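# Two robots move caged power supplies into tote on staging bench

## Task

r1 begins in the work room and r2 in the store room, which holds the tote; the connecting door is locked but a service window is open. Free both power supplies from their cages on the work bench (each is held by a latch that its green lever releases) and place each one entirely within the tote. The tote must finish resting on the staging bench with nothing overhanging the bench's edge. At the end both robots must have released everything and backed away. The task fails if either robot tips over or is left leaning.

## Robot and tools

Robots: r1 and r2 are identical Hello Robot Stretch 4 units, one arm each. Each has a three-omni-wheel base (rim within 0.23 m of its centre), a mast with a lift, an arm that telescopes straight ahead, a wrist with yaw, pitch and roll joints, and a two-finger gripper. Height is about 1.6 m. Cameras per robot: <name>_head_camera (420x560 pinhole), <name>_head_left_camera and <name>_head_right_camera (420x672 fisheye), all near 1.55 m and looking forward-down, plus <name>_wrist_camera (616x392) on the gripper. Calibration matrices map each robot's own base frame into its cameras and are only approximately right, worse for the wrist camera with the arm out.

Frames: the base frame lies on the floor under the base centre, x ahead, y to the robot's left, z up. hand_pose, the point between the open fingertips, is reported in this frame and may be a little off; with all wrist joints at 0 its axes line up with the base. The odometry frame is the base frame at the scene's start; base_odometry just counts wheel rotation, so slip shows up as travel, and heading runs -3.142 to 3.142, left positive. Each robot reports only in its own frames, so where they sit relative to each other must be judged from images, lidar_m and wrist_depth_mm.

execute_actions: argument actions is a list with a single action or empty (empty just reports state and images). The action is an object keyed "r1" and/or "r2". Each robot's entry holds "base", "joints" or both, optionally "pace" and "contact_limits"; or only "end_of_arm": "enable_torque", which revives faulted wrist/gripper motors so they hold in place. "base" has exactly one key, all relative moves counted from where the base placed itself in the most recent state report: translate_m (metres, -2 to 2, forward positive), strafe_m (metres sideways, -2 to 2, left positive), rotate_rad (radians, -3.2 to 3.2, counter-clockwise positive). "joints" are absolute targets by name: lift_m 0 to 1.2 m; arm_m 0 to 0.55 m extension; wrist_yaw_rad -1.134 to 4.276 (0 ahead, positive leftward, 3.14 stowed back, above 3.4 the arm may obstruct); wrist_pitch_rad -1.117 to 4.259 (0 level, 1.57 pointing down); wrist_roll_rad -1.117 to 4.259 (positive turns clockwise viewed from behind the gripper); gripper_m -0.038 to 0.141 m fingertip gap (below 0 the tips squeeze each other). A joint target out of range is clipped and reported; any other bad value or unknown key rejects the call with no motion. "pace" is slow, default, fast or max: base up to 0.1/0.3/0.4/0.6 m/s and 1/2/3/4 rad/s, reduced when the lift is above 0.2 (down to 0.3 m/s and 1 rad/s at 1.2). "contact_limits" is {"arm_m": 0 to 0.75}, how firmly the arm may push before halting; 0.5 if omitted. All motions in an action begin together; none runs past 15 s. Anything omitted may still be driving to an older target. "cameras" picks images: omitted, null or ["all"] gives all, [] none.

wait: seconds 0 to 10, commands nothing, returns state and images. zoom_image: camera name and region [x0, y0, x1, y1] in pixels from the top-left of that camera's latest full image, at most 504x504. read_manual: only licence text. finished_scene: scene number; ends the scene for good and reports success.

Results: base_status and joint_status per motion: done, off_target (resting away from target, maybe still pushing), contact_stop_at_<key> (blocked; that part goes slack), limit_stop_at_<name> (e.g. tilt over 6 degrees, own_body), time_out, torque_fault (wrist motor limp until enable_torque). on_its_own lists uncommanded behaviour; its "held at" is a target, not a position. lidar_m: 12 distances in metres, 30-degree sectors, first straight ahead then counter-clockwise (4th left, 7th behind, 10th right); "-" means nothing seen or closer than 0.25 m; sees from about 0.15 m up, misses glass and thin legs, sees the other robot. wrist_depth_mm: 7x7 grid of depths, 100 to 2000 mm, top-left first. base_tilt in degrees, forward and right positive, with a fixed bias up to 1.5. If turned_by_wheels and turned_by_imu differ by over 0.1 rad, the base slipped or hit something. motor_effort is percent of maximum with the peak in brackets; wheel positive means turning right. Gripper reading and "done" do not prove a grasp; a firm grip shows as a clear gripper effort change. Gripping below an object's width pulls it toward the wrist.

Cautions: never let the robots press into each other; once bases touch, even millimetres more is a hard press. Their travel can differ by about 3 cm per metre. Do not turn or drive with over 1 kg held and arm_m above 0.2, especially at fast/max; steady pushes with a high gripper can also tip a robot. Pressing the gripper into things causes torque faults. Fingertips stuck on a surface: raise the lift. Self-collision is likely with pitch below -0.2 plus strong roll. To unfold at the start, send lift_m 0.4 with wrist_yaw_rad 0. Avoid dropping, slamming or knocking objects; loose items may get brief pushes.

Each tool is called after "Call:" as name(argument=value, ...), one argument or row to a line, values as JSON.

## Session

Call:
execute_actions(
  actions=[],
)

Scene clock: 0.00 s.
r1.base_odometry: x=+0.000 y=+0.000 heading=+0.000 (m, m, rad; r1's odometry frame)
r1.turned_by_wheels: +0.000 (rad since the last result)
r1.turned_by_imu: +0.000 (rad since the last result)
r1.base_tilt: forward=-0.1 right=-0.4 (deg)
r1.lidar_m: 0.91 1.39 2.88 1.46 1.21 3.81 1.63 1.36 1.36 1.07 0.85 0.82
r1.base_status: not commanded
r1.joint_positions: lift_m=+0.140 arm_m=+0.001 wrist_yaw_rad=+3.121 wrist_pitch_rad=-0.013 wrist_roll_rad=+0.012 gripper_m=+0.057
r1.joint_status: not commanded
r1.motor_effort: lift_m=+20 arm_m=+0 wrist_yaw_rad=-3 wrist_pitch_rad=-8 wrist_roll_rad=+0 gripper_m=-3 wheel_0=+0 wheel_1=+0 wheel_2=+0 (%)
r1.hand_pose: x=-0.1148 y=+0.0934 z=+0.3221 quat_wxyz=(+0.010, +0.006, +0.006, +1.000) (m; r1's base frame)
r1.wrist_depth_mm: - 133 - - - - - / - 123 212 - - - - / 105 135 219 - - - - / 134 163 - - - - - / 1336 1537 1576 1863 1863 1863 1808 / 976 991 198 976 891 1042 1025 / 715 707 768 - 768 723 732
r2.base_odometry: x=+0.000 y=+0.000 heading=+0.000 (m, m, rad; r2's odometry frame)
r2.turned_by_wheels: +0.000 (rad since the last result)
r2.turned_by_imu: +0.000 (rad since the last result)
r2.base_tilt: forward=+0.1 right=-0.2 (deg)
r2.lidar_m: 1.43 3.09 1.48 0.87 0.78 0.81 1.05 1.19 1.17 1.43 2.87 1.28
r2.base_status: not commanded
r2.joint_positions: lift_m=+0.196 arm_m=+0.002 wrist_yaw_rad=+3.229 wrist_pitch_rad=+0.012 wrist_roll_rad=+0.012 gripper_m=+0.057
r2.joint_status: not commanded
r2.motor_effort: lift_m=+20 arm_m=+0 wrist_yaw_rad=+0 wrist_pitch_rad=-7 wrist_roll_rad=-1 gripper_m=-3 wheel_0=-1 wheel_1=+0 wheel_2=+0 (%)
r2.hand_pose: x=-0.1225 y=+0.0618 z=+0.3710 quat_wxyz=(-0.044, -0.006, +0.006, +0.999) (m; r2's base frame)
r2.wrist_depth_mm: - 137 137 1430 1078 866 707 / - - 135 1430 1078 866 707 / - 107 135 1308 1078 866 715 / - 121 141 1397 1078 878 715 / 190 1205 1397 1430 1060 878 715 / 208 1229 195 1336 199 878 707 / 207 931 991 122 946 809 723
pictures: r1_head_camera, r1_head_left_camera, r1_head_right_camera, r1_wrist_camera, r2_head_camera, r2_head_left_camera, r2_head_right_camera, r2_wrist_camera
camera_calibration (this result's frames):
r1_wrist_camera: T_world_to_cam=[[0.0539643, 0.998498, -0.0095033, -0.0919382], [0.0279278, -0.0110227, -0.999549, 0.372128], [-0.998152, 0.0536745, -0.0284807, 0.117994], [0, 0, 0, 1]] pos_world=[0.112345, 0.0895686, 0.374447]
r2_wrist_camera: T_world_to_cam=[[-0.0744482, 0.996119, -0.0469599, -0.0576946], [0.013999, -0.046042, -0.998841, 0.437519], [-0.997127, -0.0750193, -0.0105169, 0.119111], [0, 0, 0, 1]] pos_world=[0.108349, 0.0865505, 0.435556]
Images, in order (width x height): r1_head_camera 420x560, r1_head_left_camera 420x672, r1_head_right_camera 420x672, r1_wrist_camera 616x392, r2_head_camera 420x560, r2_head_left_camera 420x672, r2_head_right_camera 420x672, r2_wrist_camera 616x392.

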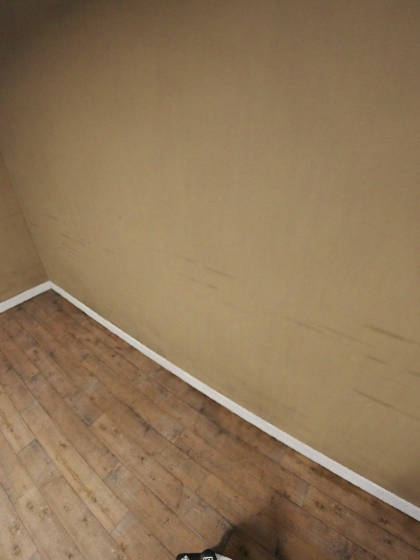

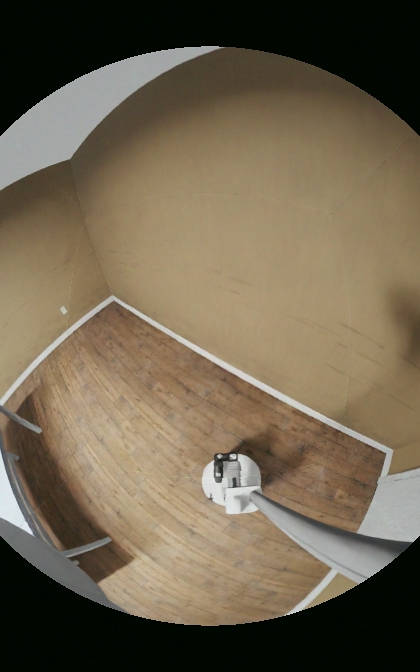

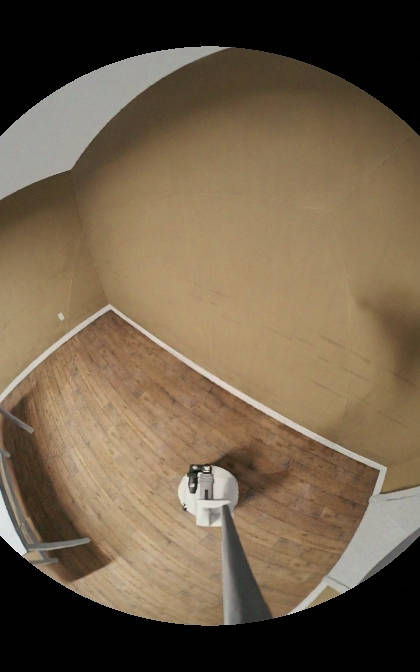

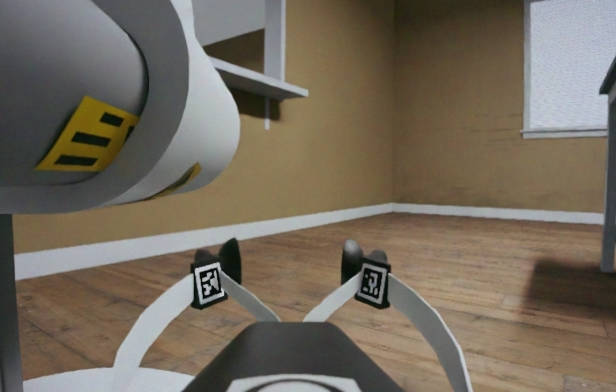

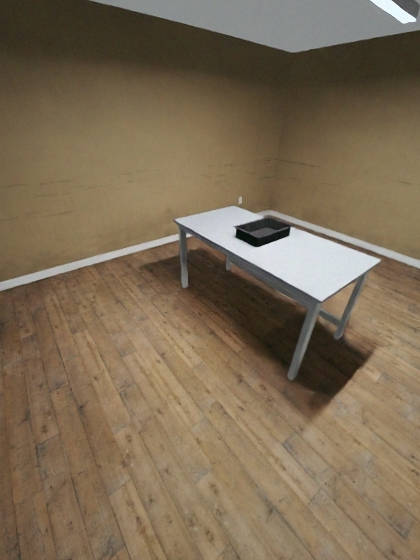

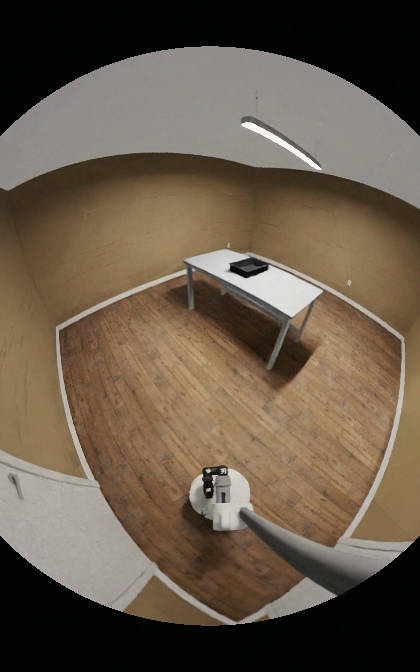

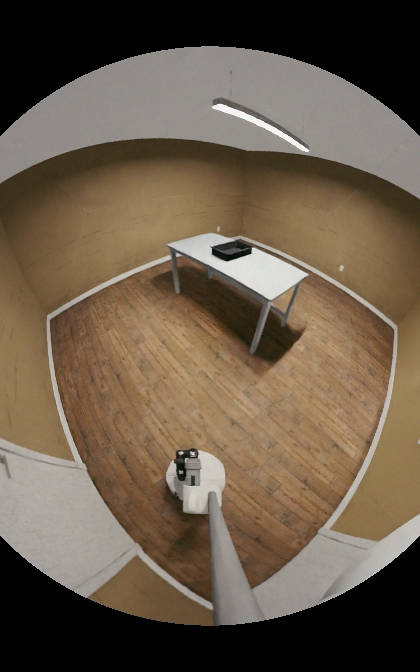

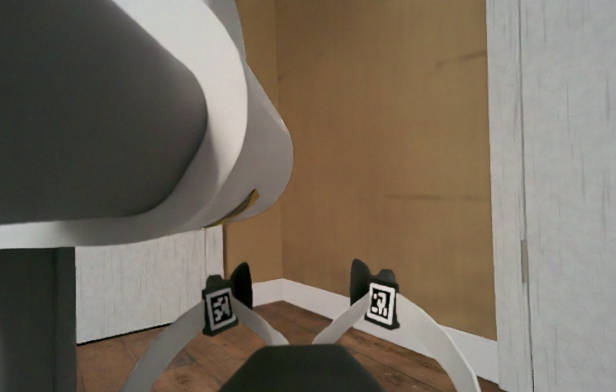

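Call:
execute_actions(
  actions=[
    {"r1":{"base":{"rotate_rad":2.445},"joints":{"lift_m":0.4,"wrist_yaw_rad":0.0,"wrist_pitch_rad":0.3},"pace":"fast"},"r2":{"base":{"rotate_rad":-2.42},"joints":{"lift_m":0.4,"wrist_yaw_rad":0.0},"pace":"fast"}},
  ],
  cameras=["r1_head_camera","r1_head_left_camera","r2_head_camera"],
)

Scene clock: 2.80 s.
r1.base_odometry: x=+0.000 y=+0.000 heading=+2.445 (m, m, rad; r1's odometry frame)
r1.turned_by_wheels: +2.445 (rad since the last result)
r1.turned_by_imu: +2.476 (rad since the last result)
r1.base_tilt: forward=+0.0 right=-0.4 (deg)
r1.lidar_m: 1.19 1.78 1.49 1.35 1.26 0.86 0.82 0.86 1.16 2.88 1.70 1.22
r1.base_status: done
r1.joint_positions: lift_m=+0.400 arm_m=+0.001 wrist_yaw_rad=+0.000 wrist_pitch_rad=+0.302 wrist_roll_rad=+0.012 gripper_m=+0.057
r1.joint_status: all done
r1.motor_effort: lift_m=+22(23) arm_m=+0(0) wrist_yaw_rad=-4(8) wrist_pitch_rad=-6(8) wrist_roll_rad=+0(0) gripper_m=-3(2) wheel_0=+0(7) wheel_1=+2(7) wheel_2=+1(10) (%)
r1.hand_pose: x=+0.4473 y=-0.0873 z=+0.4922 quat_wxyz=(+0.989, +0.006, +0.150, -0.001) (m; r1's base frame)
r1.wrist_depth_mm: - - - - 1060 1205 917 / - - - - - - - / - - - - - - - / 1576 1618 1618 1618 1618 1708 1708 / 1138 1182 1098 1160 1160 1229 1205 / 904 904 196 891 202 931 946 / 750 732 778 - 798 768 768
r2.base_odometry: x=+0.000 y=+0.000 heading=-2.419 (m, m, rad; r2's odometry frame)
r2.turned_by_wheels: -2.419 (rad since the last result)
r2.turned_by_imu: -2.440 (rad since the last result)
r2.base_tilt: forward=+0.1 right=-0.1 (deg)
r2.lidar_m: 1.18 1.28 1.44 1.83 1.25 1.70 3.02 1.18 0.84 0.81 0.83 1.19
r2.base_status: done
r2.joint_positions: lift_m=+0.400 arm_m=+0.002 wrist_yaw_rad=+0.001 wrist_pitch_rad=+0.012 wrist_roll_rad=+0.012 gripper_m=+0.057
r2.joint_status: all done
r2.motor_effort: lift_m=+22(26) arm_m=+0(0) wrist_yaw_rad=-1(8) wrist_pitch_rad=-6(7) wrist_roll_rad=+0(1) gripper_m=-3(2) wheel_0=+3(12) wheel_1=+1(11) wheel_2=+2(10) (%)
r2.hand_pose: x=+0.4611 y=-0.0873 z=+0.5744 quat_wxyz=(+1.000, +0.006, +0.006, +0.000) (m; r2's base frame)
r2.wrist_depth_mm: 1008 1008 976 976 976 960 976 / 1025 1008 976 976 976 960 976 / 991 991 991 976 976 976 991 / 1008 1008 991 976 960 960 976 / 1008 1008 976 960 976 960 976 / 991 1008 195 976 198 976 976 / 991 991 976 122 976 960 976
pictures: r1_head_camera, r1_head_left_camera, r2_head_camera
Images, in order (width x height): r1_head_camera 420x560, r1_head_left_camera 420x672, r2_head_camera 420x560.

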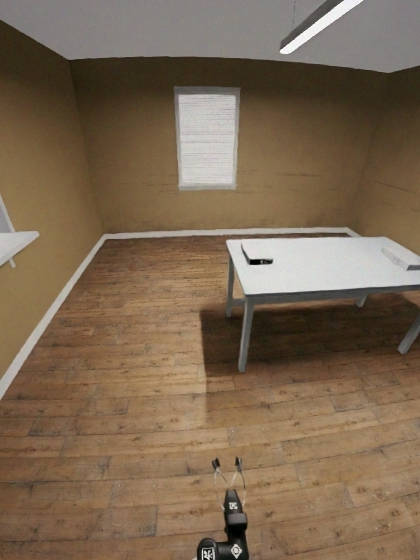

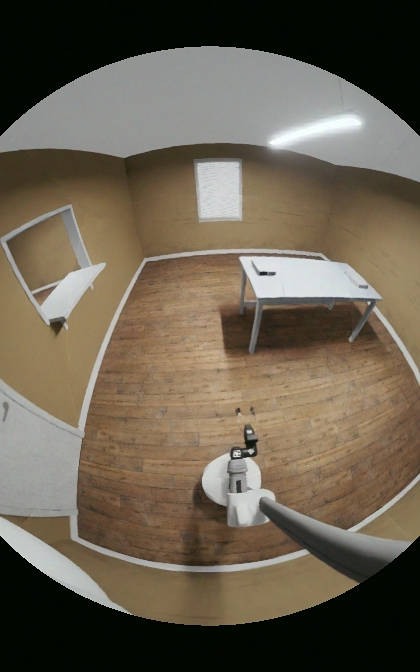

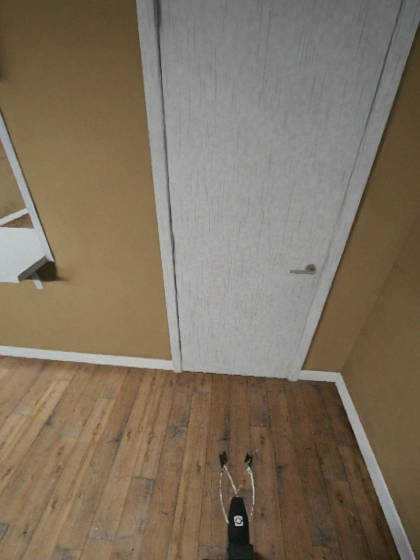

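Call:
zoom_image(
  camera="r1_head_camera",
  region=[220, 220, 300, 300],
)

Region (220, 220, 300, 300) of r1_head_camera's 420x560 image, scaled by 6.300, with more detail than that image has.

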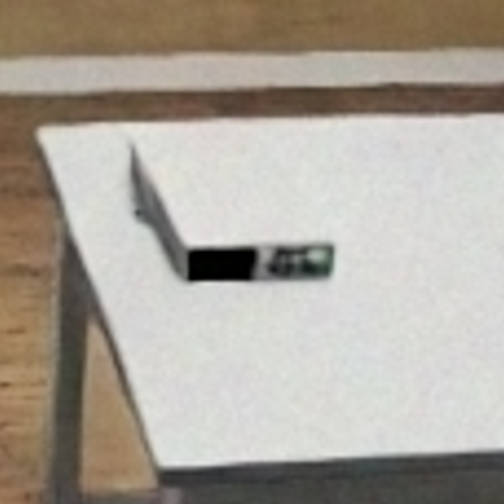

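Call:
execute_actions(
  actions=[
    {"r1":{"base":{"strafe_m":-0.37},"joints":{"wrist_yaw_rad":0.06,"wrist_roll_rad":0.3,"gripper_m":0.056},"pace":"max"},"r2":{"base":{"translate_m":0.3},"joints":{"wrist_pitch_rad":1.55,"gripper_m":0.11},"pace":"max"}},
  ],
  cameras=[],
)

Call:
execute_actions(
  actions=[
    {"r1":{"base":{"translate_m":0.78},"joints":{"lift_m":0.73},"pace":"max"},"r2":{"base":{"strafe_m":0.75},"pace":"max"}},
  ],
  cameras=["r1_head_camera","r1_wrist_camera"],
)

Scene clock: 5.23 s.
r1.base_odometry: x=+0.237 y=+0.284 heading=+2.445 (m, m, rad; r1's odometry frame)
r1.turned_by_wheels: +0.000 (rad since the last result)
r1.turned_by_imu: +0.001 (rad since the last result)
r1.base_tilt: forward=-0.1 right=-0.4 (deg)
r1.lidar_m: 1.16 2.32 1.86 1.72 1.25 0.88 0.80 0.83 1.14 2.53 1.72 1.22
r1.base_status: done
r1.joint_positions: lift_m=+0.400 arm_m=+0.001 wrist_yaw_rad=+0.060 wrist_pitch_rad=+0.302 wrist_roll_rad=+0.300 gripper_m=+0.056
r1.joint_status: all done
r1.motor_effort: lift_m=+22(22) arm_m=+0(0) wrist_yaw_rad=-2(0) wrist_pitch_rad=-6(6) wrist_roll_rad=+1(2) gripper_m=-2(4) wheel_0=-1(12) wheel_1=-1(13) wheel_2=+2(3) (%)
r1.hand_pose: x=+0.4520 y=-0.0708 z=+0.4922 quat_wxyz=(+0.978, +0.143, +0.153, +0.007) (m; r1's base frame)
r1.wrist_depth_mm: - - 866 - - - - / - - - - - - - / - - - - 1756 1661 1464 / - - 1863 1576 1366 1205 1118 / 1708 1537 1255 1138 1025 960 878 / 1255 1098 197 891 201 788 723 / 976 878 866 - 732 654 627
r2.base_odometry: x=-0.225 y=-0.198 heading=-2.419 (m, m, rad; r2's odometry frame)
r2.turned_by_wheels: +0.000 (rad since the last result)
r2.turned_by_imu: +0.001 (rad since the last result)
r2.base_tilt: forward=+0.1 right=-0.3 (deg)
r2.lidar_m: 0.88 0.91 1.20 3.89 1.40 1.71 3.07 1.12 0.85 0.81 0.88 0.90
r2.base_status: done
r2.joint_positions: lift_m=+0.400 arm_m=+0.002 wrist_yaw_rad=+0.000 wrist_pitch_rad=+1.550 wrist_roll_rad=+0.012 gripper_m=+0.110
r2.joint_status: all done
r2.motor_effort: lift_m=+22(22) arm_m=-1(1) wrist_yaw_rad=+0(1) wrist_pitch_rad=+1(2) wrist_roll_rad=-6(0) gripper_m=-1(2) wheel_0=+0(8) wheel_1=-1(8) wheel_2=+3(16) (%)
r2.hand_pose: x=+0.1786 y=-0.0874 z=+0.2896 quat_wxyz=(+0.715, +0.004, +0.700, -0.004) (m; r2's base frame)
r2.wrist_depth_mm: 525 525 530 530 535 539 539 / 521 525 525 525 530 530 539 / 521 521 521 521 525 530 530 / 512 517 517 521 521 525 525 / 512 512 314 392 521 521 521 / 504 300 213 303 205 512 521 / 298 297 298 124 317 512 517
pictures: none
No camera images: the call's "cameras" was empty. Leave "cameras" out to get every camera's image.

Scene clock: 8.23 s.
r1.base_odometry: x=-0.361 y=+0.784 heading=+2.445 (m, m, rad; r1's odometry frame)
r1.turned_by_wheels: +0.000 (rad since the last result)
r1.turned_by_imu: +0.001 (rad since the last result)
r1.base_tilt: forward=-0.1 right=-0.3 (deg)
r1.lidar_m: 0.35 2.70 1.66 1.60 1.83 1.69 1.59 1.65 2.21 2.49 0.58 0.42
r1.base_status: done
r1.joint_positions: lift_m=+0.730 arm_m=+0.001 wrist_yaw_rad=+0.060 wrist_pitch_rad=+0.302 wrist_roll_rad=+0.300 gripper_m=+0.056
r1.joint_status: all done
r1.motor_effort: lift_m=+21(25) arm_m=+0(0) wrist_yaw_rad=-1(1) wrist_pitch_rad=-7(7) wrist_roll_rad=-2(0) gripper_m=-2(2) wheel_0=-1(7) wheel_1=-1(8) wheel_2=+1(13) (%)
r1.hand_pose: x=+0.4520 y=-0.0707 z=+0.8223 quat_wxyz=(+0.978, +0.143, +0.153, +0.007) (m; r1's base frame)
r1.wrist_depth_mm: - - - - - - - / - - - - - 788 654 / - - - 569 585 496 439 / - - 549 466 407 355 324 / - - 368 343 300 279 259 / 1921 336 197 262 202 229 214 / 1464 257 254 - 211 204 904
r2.base_odometry: x=+0.271 y=-0.761 heading=-2.419 (m, m, rad; r2's odometry frame)
r2.turned_by_wheels: +0.000 (rad since the last result)
r2.turned_by_imu: +0.002 (rad since the last result)
r2.base_tilt: forward=+0.1 right=-0.3 (deg)
r2.lidar_m: 0.85 0.76 1.04 3.14 1.06 0.83 1.85 2.19 1.62 1.57 1.26 0.95
r2.base_status: done
r2.joint_positions: lift_m=+0.400 arm_m=+0.002 wrist_yaw_rad=+0.000 wrist_pitch_rad=+1.550 wrist_roll_rad=+0.012 gripper_m=+0.110
r2.joint_status: not commanded
r2.motor_effort: lift_m=+21(22) arm_m=-1(0) wrist_yaw_rad=+0(0) wrist_pitch_rad=-1(1) wrist_roll_rad=-3(5) gripper_m=-1(0) wheel_0=+1(17) wheel_1=-3(14) wheel_2=+0(2) (%)
r2.hand_pose: x=+0.1785 y=-0.0874 z=+0.2897 quat_wxyz=(+0.714, +0.004, +0.700, -0.004) (m; r2's base frame)
r2.wrist_depth_mm: 525 530 530 530 530 535 535 / 521 521 525 525 530 535 535 / 517 517 521 521 525 525 535 / 512 517 521 521 521 530 525 / 512 517 314 392 517 521 521 / 508 300 214 303 205 512 517 / 298 297 300 124 320 512 517
pictures: r1_head_camera, r1_wrist_camera
camera_calibration (this result's frames):
r1_wrist_camera: T_world_to_cam=[[-0.0613496, -0.961044, -0.269502, 0.173415], [-0.340132, 0.273979, -0.899581, 0.958735], [0.938374, 0.0364773, -0.34369, 0.0893721], [0, 0, 0, 1]] pos_world=[0.252871, -0.0992741, 0.939912]
Images, in order (width x height): r1_head_camera 420x560, r1_wrist_camera 616x392.

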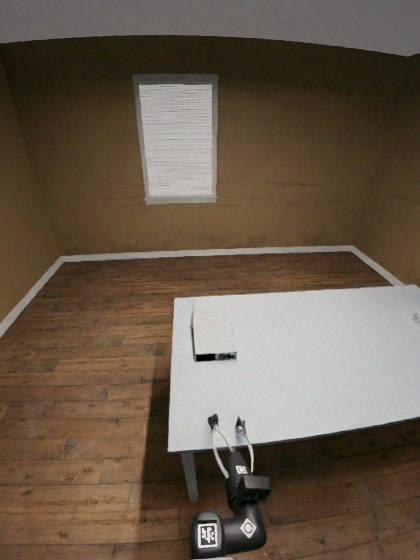

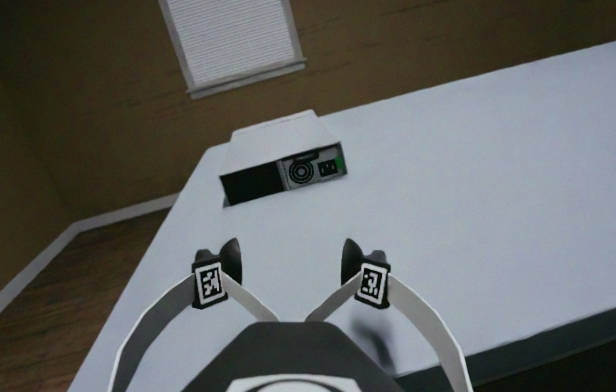

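Call:
zoom_image(
  camera="r1_head_camera",
  region=[170, 295, 270, 375],
)

Region (170, 295, 270, 375) of r1_head_camera's 420x560 image, scaled by 5.040, with more detail than that image has; it fills the top 403 rows of this view, and the rest is white.

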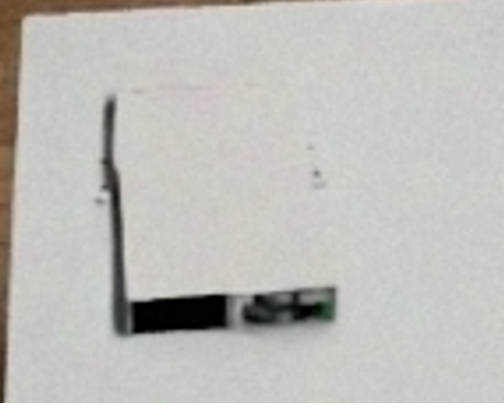

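Call:
execute_actions(
  actions=[
    {"r1":{"base":{"rotate_rad":0.04},"joints":{"lift_m":0.712,"arm_m":0.08},"pace":"fast"}},
  ],
  cameras=[],
)

Call:
execute_actions(
  actions=[
    {"r1":{"base":{"strafe_m":-0.053},"joints":{"arm_m":0.212},"contact_limits":{"arm_m":0.2}}},
  ],
  cameras=["r1_head_camera","r1_wrist_camera"],
)

Call:
zoom_image(
  camera="r1_wrist_camera",
  region=[180, 180, 420, 330],
)

Call:
zoom_image(
  camera="r1_head_camera",
  region=[180, 330, 260, 390],
)

Scene clock: 10.13 s.
r1.base_odometry: x=-0.361 y=+0.784 heading=+2.485 (m, m, rad; r1's odometry frame)
r1.turned_by_wheels: +0.040 (rad since the last result)
r1.turned_by_imu: +0.041 (rad since the last result)
r1.base_tilt: forward=-0.1 right=-0.4 (deg)
r1.lidar_m: 0.38 2.56 1.66 1.61 1.88 1.67 1.59 1.64 2.32 2.48 0.54 0.38
r1.base_status: done
r1.joint_positions: lift_m=+0.712 arm_m=+0.078 wrist_yaw_rad=+0.060 wrist_pitch_rad=+0.302 wrist_roll_rad=+0.300 gripper_m=+0.056
r1.joint_status: all done
r1.motor_effort: lift_m=+17(20) arm_m=+9(9) wrist_yaw_rad=-2(1) wrist_pitch_rad=-7(6) wrist_roll_rad=-2(2) gripper_m=-3(2) wheel_0=+0(1) wheel_1=+2(3) wheel_2=+0(3) (%)
r1.hand_pose: x=+0.5296 y=-0.0707 z=+0.8046 quat_wxyz=(+0.978, +0.143, +0.153, +0.007) (m; r1's base frame)
r1.wrist_depth_mm: - - - - - - - / - - - - - 715 597 / - - - 459 492 442 392 / - - 480 410 362 319 290 / - - 327 307 268 249 235 / 1921 300 198 235 202 204 193 / 1499 231 228 - 189 172 -
r2.base_odometry: x=+0.271 y=-0.761 heading=-2.419 (m, m, rad; r2's odometry frame)
r2.turned_by_wheels: +0.000 (rad since the last result)
r2.turned_by_imu: +0.000 (rad since the last result)
r2.base_tilt: forward=+0.1 right=-0.2 (deg)
r2.lidar_m: 0.85 0.75 1.07 3.12 1.06 0.87 1.88 2.20 1.59 1.55 1.27 0.93
r2.base_status: not commanded
r2.joint_positions: lift_m=+0.400 arm_m=+0.002 wrist_yaw_rad=+0.000 wrist_pitch_rad=+1.550 wrist_roll_rad=+0.012 gripper_m=+0.110
r2.joint_status: not commanded
r2.motor_effort: lift_m=+21(21) arm_m=+0(0) wrist_yaw_rad=+0(0) wrist_pitch_rad=-1(1) wrist_roll_rad=-3(3) gripper_m=-1(1) wheel_0=+1(1) wheel_1=-3(3) wheel_2=+0(0) (%)
r2.hand_pose: x=+0.1785 y=-0.0874 z=+0.2897 quat_wxyz=(+0.714, +0.004, +0.700, -0.004) (m; r2's base frame)
r2.wrist_depth_mm: 521 525 530 530 530 530 535 / 521 525 525 525 530 530 535 / 517 521 521 521 525 530 525 / 517 517 521 521 521 530 525 / 512 512 315 392 517 517 525 / 508 301 214 303 205 521 521 / 298 297 298 124 320 512 517
pictures: none
No camera images: the call's "cameras" was empty. Leave "cameras" out to get every camera's image.

Scene clock: 11.57 s.
r1.base_odometry: x=-0.329 y=+0.826 heading=+2.485 (m, m, rad; r1's odometry frame)
r1.turned_by_wheels: +0.000 (rad since the last result)
r1.turned_by_imu: +0.000 (rad since the last result)
r1.base_tilt: forward=-0.1 right=-0.4 (deg)
r1.lidar_m: 0.38 0.39 1.72 1.68 1.90 1.67 1.57 1.68 2.33 2.43 0.57 0.40
r1.base_status: done
r1.joint_positions: lift_m=+0.712 arm_m=+0.210 wrist_yaw_rad=+0.060 wrist_pitch_rad=+0.302 wrist_roll_rad=+0.300 gripper_m=+0.056
r1.joint_status: all done
r1.motor_effort: lift_m=+17(17) arm_m=+9(9) wrist_yaw_rad=-1(1) wrist_pitch_rad=-7(6) wrist_roll_rad=-1(1) gripper_m=-3(3) wheel_0=-1(6) wheel_1=+0(9) wheel_2=+0(0) (%)
r1.contact_limits: arm_m 0.2
r1.hand_pose: x=+0.6615 y=-0.0707 z=+0.8046 quat_wxyz=(+0.978, +0.143, +0.153, +0.007) (m; r1's base frame)
r1.wrist_depth_mm: - - - - - - - / - - - - - - 585 / - - - 508 521 433 387 / - - 345 294 357 315 286 / - 368 289 289 266 247 233 / 1863 293 196 233 202 204 191 / 255 229 226 - 187 171 -
r2.base_odometry: x=+0.271 y=-0.761 heading=-2.419 (m, m, rad; r2's odometry frame)
r2.turned_by_wheels: +0.000 (rad since the last result)
r2.turned_by_imu: +0.000 (rad since the last result)
r2.base_tilt: forward=+0.1 right=-0.2 (deg)
r2.lidar_m: 0.86 0.74 1.07 3.14 1.08 0.88 1.84 2.22 1.61 1.57 1.26 0.95
r2.base_status: not commanded
r2.joint_positions: lift_m=+0.400 arm_m=+0.002 wrist_yaw_rad=+0.000 wrist_pitch_rad=+1.550 wrist_roll_rad=+0.012 gripper_m=+0.110
r2.joint_status: not commanded
r2.motor_effort: lift_m=+22(22) arm_m=+0(1) wrist_yaw_rad=+0(0) wrist_pitch_rad=-1(1) wrist_roll_rad=+0(1) gripper_m=-1(1) wheel_0=+1(1) wheel_1=-3(3) wheel_2=+0(0) (%)
r2.hand_pose: x=+0.1785 y=-0.0874 z=+0.2897 quat_wxyz=(+0.714, +0.004, +0.700, -0.004) (m; r2's base frame)
r2.wrist_depth_mm: 521 530 525 530 535 530 539 / 521 525 525 525 530 535 535 / 521 521 521 525 525 530 525 / 512 517 517 517 521 525 530 / 512 512 314 389 521 521 521 / 508 301 213 303 204 517 521 / 297 298 298 124 319 517 517
pictures: r1_head_camera, r1_wrist_camera
camera_calibration (this result's frames):
r1_wrist_camera: T_world_to_cam=[[-0.0613701, -0.961043, -0.2695, 0.181512], [-0.340137, 0.273984, -0.899577, 1.01409], [0.938371, 0.0364599, -0.343701, -0.113263], [0, 0, 0, 1]] pos_world=[0.462353, -0.0992755, 0.922244]
Images, in order (width x height): r1_head_camera 420x560, r1_wrist_camera 616x392.

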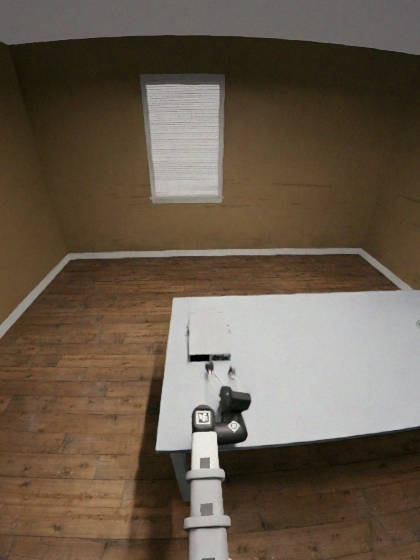

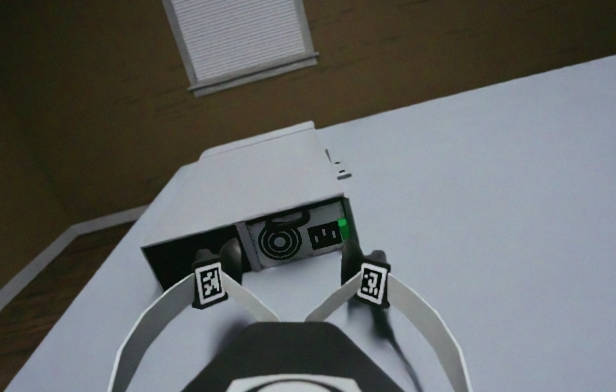

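Region (180, 180, 420, 330) of r1_wrist_camera's 616x392 image, scaled by 2.100; it fills the top 315 rows of this view, and the rest is white.

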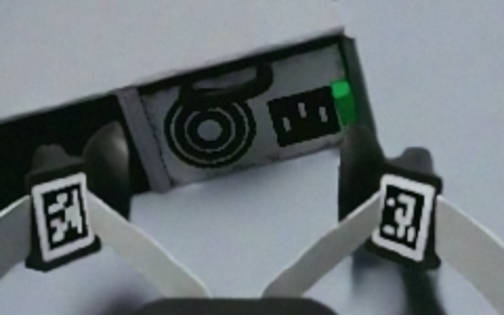

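Region (180, 330, 260, 390) of r1_head_camera's 420x560 image, scaled by 6.300, with more detail than that image has; it fills the top 378 rows of this view, and the rest is white.

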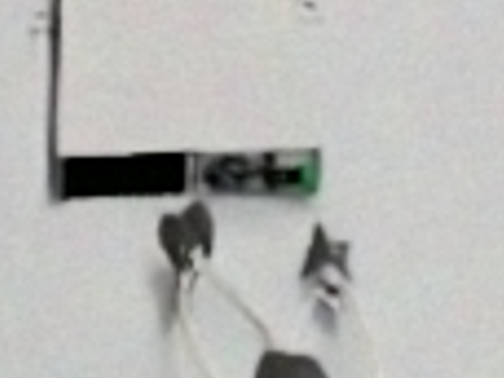

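Call:
execute_actions(
  actions=[
    {"r1":{"base":{"strafe_m":-0.007},"joints":{"arm_m":0.247},"pace":"slow","contact_limits":{"arm_m":0.2}}},
  ],
  cameras=["r1_wrist_camera"],
)

Call:
zoom_image(
  camera="r1_wrist_camera",
  region=[180, 180, 420, 330],
)

Scene clock: 13.20 s.
r1.base_odometry: x=-0.325 y=+0.832 heading=+2.485 (m, m, rad; r1's odometry frame)
r1.turned_by_wheels: +0.000 (rad since the last result)
r1.turned_by_imu: +0.000 (rad since the last result)
r1.base_tilt: forward=+0.0 right=-0.4 (deg)
r1.lidar_m: 0.37 0.40 1.72 1.66 1.90 1.63 1.59 1.67 2.32 2.42 0.57 0.41
r1.base_status: done
r1.joint_positions: lift_m=+0.712 arm_m=+0.245 wrist_yaw_rad=+0.060 wrist_pitch_rad=+0.302 wrist_roll_rad=+0.300 gripper_m=+0.056
r1.joint_status: all done
r1.motor_effort: lift_m=+17(17) arm_m=+9(8) wrist_yaw_rad=+0(2) wrist_pitch_rad=-7(7) wrist_roll_rad=+0(0) gripper_m=-1(2) wheel_0=+2(7) wheel_1=+0(5) wheel_2=+0(0) (%)
r1.contact_limits: arm_m 0.2
r1.hand_pose: x=+0.6965 y=-0.0707 z=+0.8046 quat_wxyz=(+0.978, +0.143, +0.153, +0.007) (m; r1's base frame)
r1.wrist_depth_mm: - - - - - - - / - - - - - - 585 / - - - 535 521 433 387 / - - 347 306 357 317 289 / - 338 256 254 265 247 233 / 1808 279 197 232 202 203 190 / 255 230 226 - 187 169 -
r2.base_odometry: x=+0.271 y=-0.761 heading=-2.419 (m, m, rad; r2's odometry frame)
r2.turned_by_wheels: +0.000 (rad since the last result)
r2.turned_by_imu: +0.000 (rad since the last result)
r2.base_tilt: forward=+0.1 right=-0.3 (deg)
r2.lidar_m: 0.84 0.75 1.06 3.15 1.09 0.86 1.84 2.18 1.58 1.55 1.27 0.95
r2.base_status: not commanded
r2.joint_positions: lift_m=+0.400 arm_m=+0.002 wrist_yaw_rad=+0.000 wrist_pitch_rad=+1.550 wrist_roll_rad=+0.012 gripper_m=+0.110
r2.joint_status: not commanded
r2.motor_effort: lift_m=+21(21) arm_m=+0(0) wrist_yaw_rad=+0(0) wrist_pitch_rad=+0(1) wrist_roll_rad=-3(4) gripper_m=-1(1) wheel_0=+1(1) wheel_1=-3(3) wheel_2=+0(0) (%)
r2.hand_pose: x=+0.1785 y=-0.0874 z=+0.2897 quat_wxyz=(+0.714, +0.004, +0.700, -0.004) (m; r2's base frame)
r2.wrist_depth_mm: 525 525 530 535 535 530 539 / 521 521 517 525 525 530 535 / 521 517 525 521 525 530 530 / 517 517 521 525 521 521 530 / 512 512 314 392 521 521 521 / 508 301 214 303 206 525 521 / 297 297 298 124 319 517 517
pictures: r1_wrist_camera
camera_calibration (this result's frames):
r1_wrist_camera: T_world_to_cam=[[-0.0613972, -0.961041, -0.269501, 0.183669], [-0.340129, 0.273994, -0.899577, 1.02598], [0.938372, 0.0364336, -0.343701, -0.146077], [0, 0, 0, 1]] pos_world=[0.497318, -0.0992778, 0.922244]
Images, in order (width x height): r1_wrist_camera 616x392.

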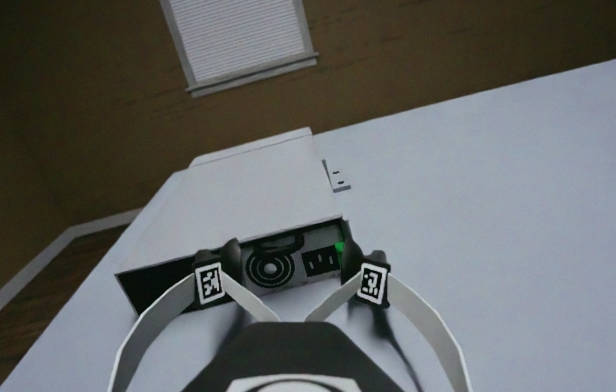

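Region (180, 180, 420, 330) of r1_wrist_camera's 616x392 image, scaled by 2.100; it fills the top 315 rows of this view, and the rest is white.

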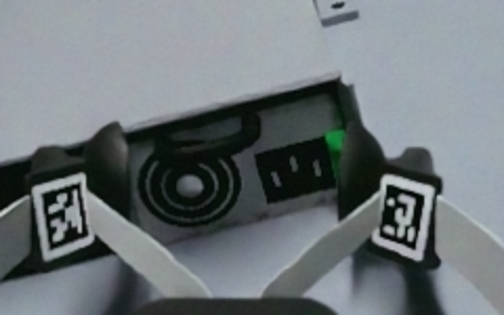

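Call:
execute_actions(
  actions=[
    {"r1":{"joints":{"arm_m":0.255,"gripper_m":0.046,"lift_m":0.714},"pace":"slow","contact_limits":{"arm_m":0.25}}},
  ],
  cameras=[],
)

Call:
execute_actions(
  actions=[
    {"r1":{"joints":{"arm_m":0.262,"gripper_m":0.03},"pace":"slow","contact_limits":{"arm_m":0.25}}},
  ],
  cameras=["r1_wrist_camera"],
)

Call:
zoom_image(
  camera="r1_wrist_camera",
  region=[180, 180, 420, 330],
)

Scene clock: 14.27 s.
r1.base_odometry: x=-0.325 y=+0.832 heading=+2.485 (m, m, rad; r1's odometry frame)
r1.turned_by_wheels: +0.000 (rad since the last result)
r1.turned_by_imu: +0.000 (rad since the last result)
r1.base_tilt: forward=+0.0 right=-0.3 (deg)
r1.lidar_m: 0.36 0.41 1.70 1.69 1.91 1.66 1.58 1.65 2.29 2.43 0.55 0.40
r1.base_status: not commanded
r1.joint_positions: lift_m=+0.714 arm_m=+0.253 wrist_yaw_rad=+0.056 wrist_pitch_rad=+0.306 wrist_roll_rad=+0.300 gripper_m=+0.046
r1.joint_status: all done
r1.motor_effort: lift_m=+23(22) arm_m=+11(12) wrist_yaw_rad=+11(9) wrist_pitch_rad=-18(18) wrist_roll_rad=+1(1) gripper_m=-4(3) wheel_0=+1(2) wheel_1=+0(0) wheel_2=-3(3) (%)
r1.contact_limits: arm_m 0.25
r1.hand_pose: x=+0.7035 y=-0.0719 z=+0.8051 quat_wxyz=(+0.977, +0.143, +0.155, +0.005) (m; r1's base frame)
r1.wrist_depth_mm: - - - - - - - / - - - - - - 574 / - - - 549 512 430 379 / - - 340 310 355 312 286 / - 310 251 247 268 246 231 / 1808 272 238 234 194 202 190 / 253 227 224 - 187 170 -
r2.base_odometry: x=+0.271 y=-0.761 heading=-2.419 (m, m, rad; r2's odometry frame)
r2.turned_by_wheels: +0.000 (rad since the last result)
r2.turned_by_imu: +0.000 (rad since the last result)
r2.base_tilt: forward=+0.1 right=-0.2 (deg)
r2.lidar_m: 0.88 0.75 1.05 3.15 1.07 0.86 1.91 2.21 1.60 1.56 1.26 0.96
r2.base_status: not commanded
r2.joint_positions: lift_m=+0.400 arm_m=+0.002 wrist_yaw_rad=+0.000 wrist_pitch_rad=+1.550 wrist_roll_rad=+0.012 gripper_m=+0.110
r2.joint_status: not commanded
r2.motor_effort: lift_m=+22(22) arm_m=+0(1) wrist_yaw_rad=+0(0) wrist_pitch_rad=-1(1) wrist_roll_rad=-2(2) gripper_m=+0(0) wheel_0=+1(1) wheel_1=-3(3) wheel_2=+0(0) (%)
r2.hand_pose: x=+0.1785 y=-0.0874 z=+0.2897 quat_wxyz=(+0.714, +0.004, +0.700, -0.004) (m; r2's base frame)
r2.wrist_depth_mm: 525 530 525 525 535 530 539 / 521 525 521 525 530 530 530 / 521 521 521 521 525 525 525 / 521 517 517 517 521 521 525 / 512 508 312 389 521 521 525 / 508 301 214 303 205 517 521 / 298 297 298 123 320 512 517
pictures: none
No camera images: the call's "cameras" was empty. Leave "cameras" out to get every camera's image.

Scene clock: 15.30 s.
r1.base_odometry: x=-0.325 y=+0.832 heading=+2.485 (m, m, rad; r1's odometry frame)
r1.turned_by_wheels: +0.000 (rad since the last result)
r1.turned_by_imu: +0.000 (rad since the last result)
r1.base_tilt: forward=+0.0 right=-0.3 (deg)
r1.lidar_m: 0.37 0.40 1.73 1.67 1.87 1.67 1.60 1.69 2.33 2.42 0.58 0.40
r1.base_status: not commanded
r1.joint_positions: lift_m=+0.714 arm_m=+0.260 wrist_yaw_rad=+0.057 wrist_pitch_rad=+0.310 wrist_roll_rad=+0.300 gripper_m=+0.030
r1.joint_status: all done
r1.on_its_own: wrist_pitch_rad is at rest, and its effort (-29) is outside its rest range (-23 to +23)
r1.motor_effort: lift_m=+23(23) arm_m=+14(12) wrist_yaw_rad=+8(10) wrist_pitch_rad=-29(29) wrist_roll_rad=+0(1) gripper_m=-10(8) wheel_0=+2(2) wheel_1=+1(1) wheel_2=-4(4) (%)
r1.contact_limits: arm_m 0.25
r1.hand_pose: x=+0.7097 y=-0.0717 z=+0.8040 quat_wxyz=(+0.977, +0.143, +0.157, +0.005) (m; r1's base frame)
r1.wrist_depth_mm: - - - - - - - / - - - - - - 564 / - - - 484 492 421 370 / - - 330 294 351 306 281 / - 293 245 238 264 241 228 / 1708 260 192 230 189 200 187 / 249 224 221 - 183 166 -
r2.base_odometry: x=+0.271 y=-0.761 heading=-2.419 (m, m, rad; r2's odometry frame)
r2.turned_by_wheels: +0.000 (rad since the last result)
r2.turned_by_imu: +0.000 (rad since the last result)
r2.base_tilt: forward=+0.2 right=-0.2 (deg)
r2.lidar_m: 0.82 0.75 1.05 3.15 1.05 0.88 1.85 2.21 1.63 1.55 1.25 0.96
r2.base_status: not commanded
r2.joint_positions: lift_m=+0.400 arm_m=+0.002 wrist_yaw_rad=+0.000 wrist_pitch_rad=+1.550 wrist_roll_rad=+0.012 gripper_m=+0.110
r2.joint_status: not commanded
r2.motor_effort: lift_m=+22(21) arm_m=+0(0) wrist_yaw_rad=+0(0) wrist_pitch_rad=-1(1) wrist_roll_rad=-1(1) gripper_m=+0(2) wheel_0=+1(1) wheel_1=-3(3) wheel_2=+0(0) (%)
r2.hand_pose: x=+0.1785 y=-0.0874 z=+0.2897 quat_wxyz=(+0.714, +0.004, +0.700, -0.004) (m; r2's base frame)
r2.wrist_depth_mm: 521 521 525 530 530 535 530 / 525 521 525 525 530 530 535 / 517 525 521 525 525 525 530 / 517 517 517 521 525 525 521 / 512 512 312 389 521 521 521 / 508 298 214 303 206 517 521 / 297 297 298 123 319 512 517
pictures: r1_wrist_camera
camera_calibration (this result's frames):
r1_wrist_camera: T_world_to_cam=[[-0.0667397, -0.960956, -0.268531, 0.186382], [-0.34619, 0.274714, -0.897042, 1.0325], [0.935787, 0.0330946, -0.351008, -0.151141], [0, 0, 0, 1]] pos_world=[0.511317, -0.0995362, 0.923196]
Images, in order (width x height): r1_wrist_camera 616x392.

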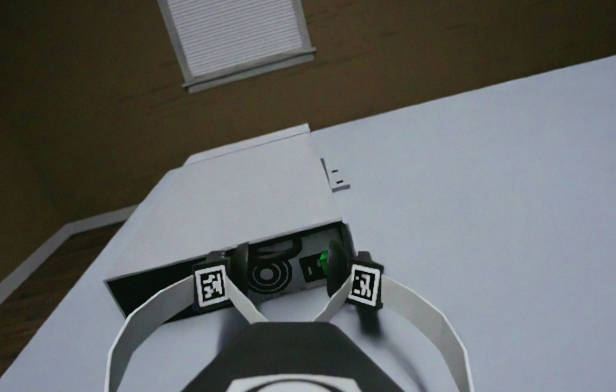

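Region (180, 180, 420, 330) of r1_wrist_camera's 616x392 image, scaled by 2.100; it fills the top 315 rows of this view, and the rest is white.

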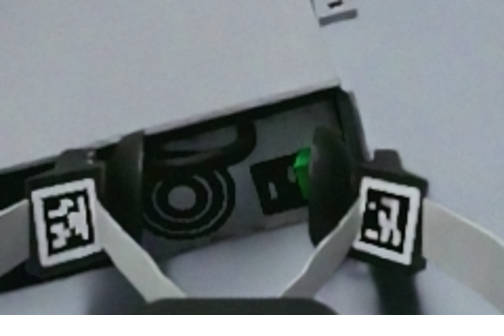

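Call:
execute_actions(
  actions=[
    {"r1":{"joints":{"arm_m":0.267,"gripper_m":0.01,"lift_m":0.712},"pace":"slow","contact_limits":{"arm_m":0.28}}},
  ],
  cameras=[],
)

Call:
execute_actions(
  actions=[
    {"r1":{"joints":{"arm_m":0.272,"gripper_m":-0.012,"lift_m":0.710},"pace":"slow","contact_limits":{"arm_m":0.28}}},
  ],
  cameras=[],
)

Call:
execute_actions(
  actions=[
    {"r1":{"joints":{"arm_m":0.277,"gripper_m":-0.037,"lift_m":0.708},"pace":"slow","contact_limits":{"arm_m":0.28}}},
  ],
  cameras=["r1_wrist_camera"],
)

Call:
zoom_image(
  camera="r1_wrist_camera",
  region=[180, 180, 420, 330],
)

Scene clock: 16.63 s.
r1.base_odometry: x=-0.324 y=+0.832 heading=+2.485 (m, m, rad; r1's odometry frame)
r1.turned_by_wheels: +0.000 (rad since the last result)
r1.turned_by_imu: +0.000 (rad since the last result)
r1.base_tilt: forward=-0.1 right=-0.3 (deg)
r1.lidar_m: 0.37 0.40 1.69 1.66 1.90 1.66 1.59 1.69 2.32 2.43 0.57 0.42
r1.base_status: not commanded
r1.joint_positions: lift_m=+0.712 arm_m=+0.264 wrist_yaw_rad=+0.057 wrist_pitch_rad=+0.311 wrist_roll_rad=+0.300 gripper_m=+0.010
r1.joint_status: all done
r1.on_its_own: wrist_pitch_rad is at rest, and its effort (-33) is outside its rest range (-23 to +23)
r1.motor_effort: lift_m=+17(21) arm_m=+15(19) wrist_yaw_rad=+7(13) wrist_pitch_rad=-33(33) wrist_roll_rad=-1(0) gripper_m=-16(18) wheel_0=+4(4) wheel_1=+3(3) wheel_2=-7(7) (%)
r1.contact_limits: arm_m 0.28
r1.hand_pose: x=+0.7143 y=-0.0717 z=+0.8022 quat_wxyz=(+0.977, +0.143, +0.157, +0.005) (m; r1's base frame)
r1.wrist_depth_mm: - - - - - - - / - - - - - - 559 / - - - 477 488 415 368 / - - 325 290 343 304 278 / - 289 236 236 260 240 225 / 1661 245 204 231 188 195 186 / 245 224 218 - 182 165 -
r2.base_odometry: x=+0.271 y=-0.761 heading=-2.419 (m, m, rad; r2's odometry frame)
r2.turned_by_wheels: +0.000 (rad since the last result)
r2.turned_by_imu: +0.000 (rad since the last result)
r2.base_tilt: forward=+0.1 right=-0.2 (deg)
r2.lidar_m: 0.86 0.75 1.03 3.13 1.09 0.87 1.90 2.20 1.60 1.57 1.28 0.96
r2.base_status: not commanded
r2.joint_positions: lift_m=+0.400 arm_m=+0.002 wrist_yaw_rad=+0.000 wrist_pitch_rad=+1.550 wrist_roll_rad=+0.012 gripper_m=+0.110
r2.joint_status: not commanded
r2.motor_effort: lift_m=+21(21) arm_m=-1(0) wrist_yaw_rad=+0(0) wrist_pitch_rad=-1(0) wrist_roll_rad=+0(2) gripper_m=+0(2) wheel_0=+1(0) wheel_1=-3(3) wheel_2=+0(0) (%)
r2.hand_pose: x=+0.1785 y=-0.0874 z=+0.2897 quat_wxyz=(+0.714, +0.004, +0.700, -0.004) (m; r2's base frame)
r2.wrist_depth_mm: 521 525 530 535 535 535 535 / 521 521 525 525 535 535 535 / 512 521 525 525 525 530 530 / 508 512 521 521 525 525 530 / 512 517 312 392 521 521 521 / 508 300 213 301 205 521 521 / 298 297 298 124 320 517 517
pictures: none
No camera images: the call's "cameras" was empty. Leave "cameras" out to get every camera's image.

Scene clock: 17.77 s.
r1.base_odometry: x=-0.324 y=+0.832 heading=+2.485 (m, m, rad; r1's odometry frame)
r1.turned_by_wheels: +0.000 (rad since the last result)
r1.turned_by_imu: +0.000 (rad since the last result)
r1.base_tilt: forward=-0.1 right=-0.4 (deg)
r1.lidar_m: 0.38 0.41 1.70 1.68 1.91 1.65 1.58 1.66 2.31 2.44 0.55 0.40
r1.base_status: not commanded
r1.joint_positions: lift_m=+0.710 arm_m=+0.269 wrist_yaw_rad=+0.057 wrist_pitch_rad=+0.311 wrist_roll_rad=+0.299 gripper_m=-0.011
r1.joint_status: all done
r1.on_its_own: wrist_pitch_rad is at rest, and its effort (-34) is outside its rest range (-23 to +23)
r1.motor_effort: lift_m=+17(17) arm_m=+15(18) wrist_yaw_rad=+8(14) wrist_pitch_rad=-34(34) wrist_roll_rad=+0(1) gripper_m=-24(21) wheel_0=+5(5) wheel_1=+4(4) wheel_2=-7(7) (%)
r1.contact_limits: arm_m 0.28
r1.hand_pose: x=+0.7194 y=-0.0718 z=+0.8001 quat_wxyz=(+0.977, +0.143, +0.157, +0.005) (m; r1's base frame)
r1.wrist_depth_mm: - - - - - - - / - - - - - - 549 / - - - 477 484 407 364 / - - 317 285 340 298 273 / - 277 229 229 260 236 220 / 991 173 205 228 187 188 183 / 247 221 215 - 180 163 -
r2.base_odometry: x=+0.271 y=-0.761 heading=-2.419 (m, m, rad; r2's odometry frame)
r2.turned_by_wheels: +0.000 (rad since the last result)
r2.turned_by_imu: +0.000 (rad since the last result)
r2.base_tilt: forward=+0.1 right=-0.3 (deg)
r2.lidar_m: 0.87 0.76 1.04 3.12 1.05 0.87 1.87 2.22 1.63 1.55 1.28 0.92
r2.base_status: not commanded
r2.joint_positions: lift_m=+0.400 arm_m=+0.002 wrist_yaw_rad=+0.000 wrist_pitch_rad=+1.550 wrist_roll_rad=+0.012 gripper_m=+0.110
r2.joint_status: not commanded
r2.motor_effort: lift_m=+22(21) arm_m=-1(1) wrist_yaw_rad=+1(0) wrist_pitch_rad=-1(1) wrist_roll_rad=-3(3) gripper_m=-2(1) wheel_0=+1(1) wheel_1=-3(3) wheel_2=+0(0) (%)
r2.hand_pose: x=+0.1785 y=-0.0874 z=+0.2897 quat_wxyz=(+0.714, +0.004, +0.700, -0.004) (m; r2's base frame)
r2.wrist_depth_mm: 521 525 525 530 535 535 535 / 521 517 525 530 530 530 535 / 517 521 521 525 525 525 530 / 512 521 517 521 521 525 525 / 512 512 314 389 521 525 521 / 504 300 213 301 205 521 517 / 297 297 297 124 319 512 517
pictures: none
No camera images: the call's "cameras" was empty. Leave "cameras" out to get every camera's image.

Scene clock: 18.90 s.
r1.base_odometry: x=-0.324 y=+0.832 heading=+2.485 (m, m, rad; r1's odometry frame)
r1.turned_by_wheels: +0.000 (rad since the last result)
r1.turned_by_imu: +0.000 (rad since the last result)
r1.base_tilt: forward=+0.0 right=-0.4 (deg)
r1.lidar_m: 0.37 0.40 1.70 1.65 1.89 1.66 1.60 1.65 2.29 2.43 0.57 0.39
r1.base_status: not commanded
r1.joint_positions: lift_m=+0.708 arm_m=+0.275 wrist_yaw_rad=+0.057 wrist_pitch_rad=+0.311 wrist_roll_rad=+0.299 gripper_m=-0.036
r1.joint_status: all done
r1.on_its_own: wrist_pitch_rad is at rest, and its effort (-32) is outside its rest range (-23 to +23)
r1.motor_effort: lift_m=+17(16) arm_m=+13(21) wrist_yaw_rad=+6(14) wrist_pitch_rad=-32(32) wrist_roll_rad=+2(2) gripper_m=-29(27) wheel_0=+5(4) wheel_1=+4(4) wheel_2=-7(8) (%)
r1.contact_limits: arm_m 0.28
r1.hand_pose: x=+0.7247 y=-0.0716 z=+0.7982 quat_wxyz=(+0.977, +0.143, +0.157, +0.005) (m; r1's base frame)
r1.wrist_depth_mm: - - - - - - - / - - - - - - 549 / - - - 462 480 404 359 / - - 314 279 338 296 270 / - 262 224 223 259 234 217 / 319 168 199 224 181 183 182 / 232 222 213 - 178 162 -
r2.base_odometry: x=+0.271 y=-0.761 heading=-2.419 (m, m, rad; r2's odometry frame)
r2.turned_by_wheels: +0.000 (rad since the last result)
r2.turned_by_imu: +0.000 (rad since the last result)
r2.base_tilt: forward=+0.1 right=-0.2 (deg)
r2.lidar_m: 0.87 0.76 1.06 3.13 1.07 0.85 1.89 2.20 1.62 1.54 1.26 0.96
r2.base_status: not commanded
r2.joint_positions: lift_m=+0.400 arm_m=+0.002 wrist_yaw_rad=+0.000 wrist_pitch_rad=+1.550 wrist_roll_rad=+0.012 gripper_m=+0.110
r2.joint_status: not commanded
r2.motor_effort: lift_m=+22(22) arm_m=+0(0) wrist_yaw_rad=+0(0) wrist_pitch_rad=-1(1) wrist_roll_rad=-2(3) gripper_m=-2(2) wheel_0=+1(1) wheel_1=-3(3) wheel_2=+0(0) (%)
r2.hand_pose: x=+0.1785 y=-0.0874 z=+0.2897 quat_wxyz=(+0.714, +0.004, +0.700, -0.004) (m; r2's base frame)
r2.wrist_depth_mm: 521 530 525 525 539 535 535 / 521 525 525 530 530 530 530 / 512 521 521 521 525 525 535 / 517 517 512 521 525 525 525 / 512 517 314 392 521 521 521 / 512 300 214 303 205 521 521 / 297 297 300 124 319 512 521
pictures: r1_wrist_camera
camera_calibration (this result's frames):
r1_wrist_camera: T_world_to_cam=[[-0.0662282, -0.961162, -0.267919, 0.185112], [-0.347095, 0.273932, -0.896932, 1.033], [0.935489, 0.0335912, -0.351756, -0.166406], [0, 0, 0, 1]] pos_world=[0.526478, -0.0994582, 0.917588]
Images, in order (width x height): r1_wrist_camera 616x392.

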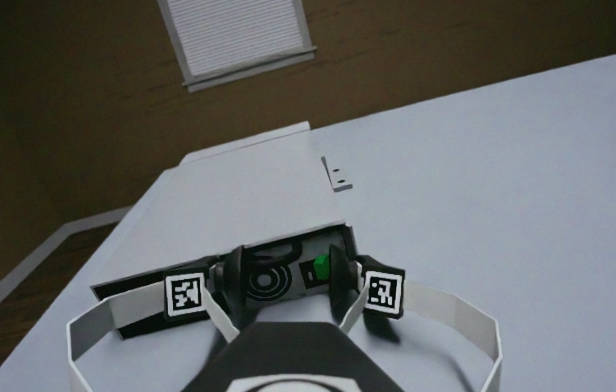

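Region (180, 180, 420, 330) of r1_wrist_camera's 616x392 image, scaled by 2.100; it fills the top 315 rows of this view, and the rest is white.

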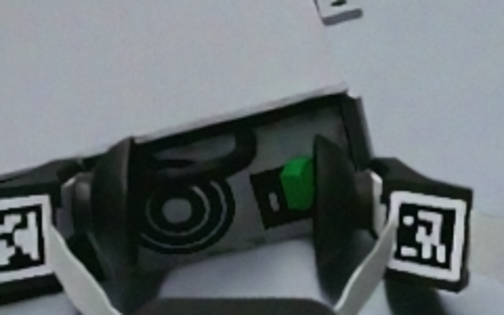

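Call:
execute_actions(
  actions=[
    {"r1":{"joints":{"arm_m":0.263},"pace":"slow","contact_limits":{"arm_m":0.45}}},
  ],
  cameras=["r1_wrist_camera"],
)

Call:
zoom_image(
  camera="r1_wrist_camera",
  region=[180, 180, 420, 330],
)

Scene clock: 20.10 s.
r1.base_odometry: x=-0.325 y=+0.832 heading=+2.486 (m, m, rad; r1's odometry frame)
r1.turned_by_wheels: +0.001 (rad since the last result)
r1.turned_by_imu: +0.001 (rad since the last result)
r1.base_tilt: forward=-0.1 right=-0.3 (deg)
r1.lidar_m: 0.39 0.40 1.71 1.66 1.90 1.66 1.57 1.69 2.32 2.41 0.56 0.38
r1.base_status: not commanded
r1.joint_positions: lift_m=+0.708 arm_m=+0.265 wrist_yaw_rad=+0.067 wrist_pitch_rad=+0.304 wrist_roll_rad=+0.300 gripper_m=-0.036
r1.joint_status: all done
r1.on_its_own: wrist_yaw_rad is at rest, and its effort (-23) is outside its rest range (-13 to +13)
r1.motor_effort: lift_m=+18(18) arm_m=-9(11) wrist_yaw_rad=-23(22) wrist_pitch_rad=-12(31) wrist_roll_rad=-2(1) gripper_m=-29(32) wheel_0=+7(7) wheel_1=+3(4) wheel_2=+3(7) (%)
r1.contact_limits: arm_m 0.45
r1.hand_pose: x=+0.7160 y=-0.0687 z=+0.8001 quat_wxyz=(+0.978, +0.143, +0.154, +0.010) (m; r1's base frame)
r1.wrist_depth_mm: - - - - - - - / - - - - - - 569 / - - - 477 500 421 370 / - - 329 278 347 304 276 / - 315 237 230 257 238 223 / 1863 163 196 228 182 191 185 / 248 223 219 - 182 164 -
r2.base_odometry: x=+0.271 y=-0.761 heading=-2.419 (m, m, rad; r2's odometry frame)
r2.turned_by_wheels: +0.000 (rad since the last result)
r2.turned_by_imu: +0.000 (rad since the last result)
r2.base_tilt: forward=+0.1 right=-0.2 (deg)
r2.lidar_m: 0.86 0.77 1.05 3.15 1.08 0.88 1.88 2.20 1.60 1.55 1.27 0.95
r2.base_status: not commanded
r2.joint_positions: lift_m=+0.400 arm_m=+0.002 wrist_yaw_rad=+0.000 wrist_pitch_rad=+1.550 wrist_roll_rad=+0.012 gripper_m=+0.110
r2.joint_status: not commanded
r2.motor_effort: lift_m=+22(22) arm_m=-1(1) wrist_yaw_rad=+0(1) wrist_pitch_rad=-1(1) wrist_roll_rad=-1(3) gripper_m=-1(1) wheel_0=+1(1) wheel_1=-3(3) wheel_2=+0(0) (%)
r2.hand_pose: x=+0.1785 y=-0.0874 z=+0.2897 quat_wxyz=(+0.714, +0.004, +0.700, -0.004) (m; r2's base frame)
r2.wrist_depth_mm: 521 530 530 530 530 535 539 / 521 521 525 525 530 530 535 / 517 521 525 521 530 525 530 / 512 517 521 521 521 525 525 / 508 508 314 389 517 521 525 / 508 300 215 303 205 517 521 / 298 297 298 124 319 517 521
pictures: r1_wrist_camera
camera_calibration (this result's frames):
r1_wrist_camera: T_world_to_cam=[[-0.0550359, -0.961356, -0.269752, 0.181217], [-0.343402, 0.271905, -0.898967, 1.02977], [0.937575, 0.0431579, -0.345096, -0.163855], [0, 0, 0, 1]] pos_world=[0.517226, -0.0987153, 0.918071]
Images, in order (width x height): r1_wrist_camera 616x392.

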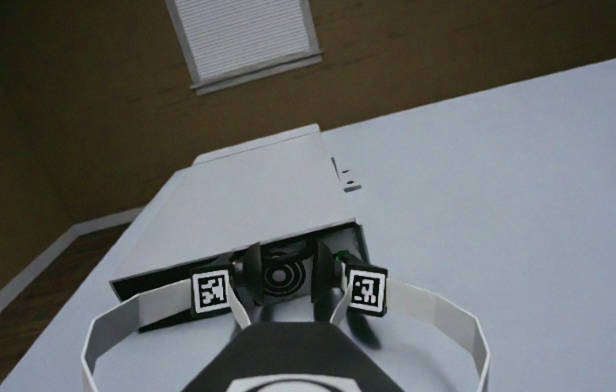

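Region (180, 180, 420, 330) of r1_wrist_camera's 616x392 image, scaled by 2.100; it fills the top 315 rows of this view, and the rest is white.

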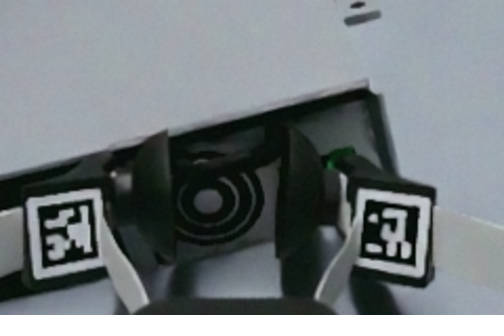

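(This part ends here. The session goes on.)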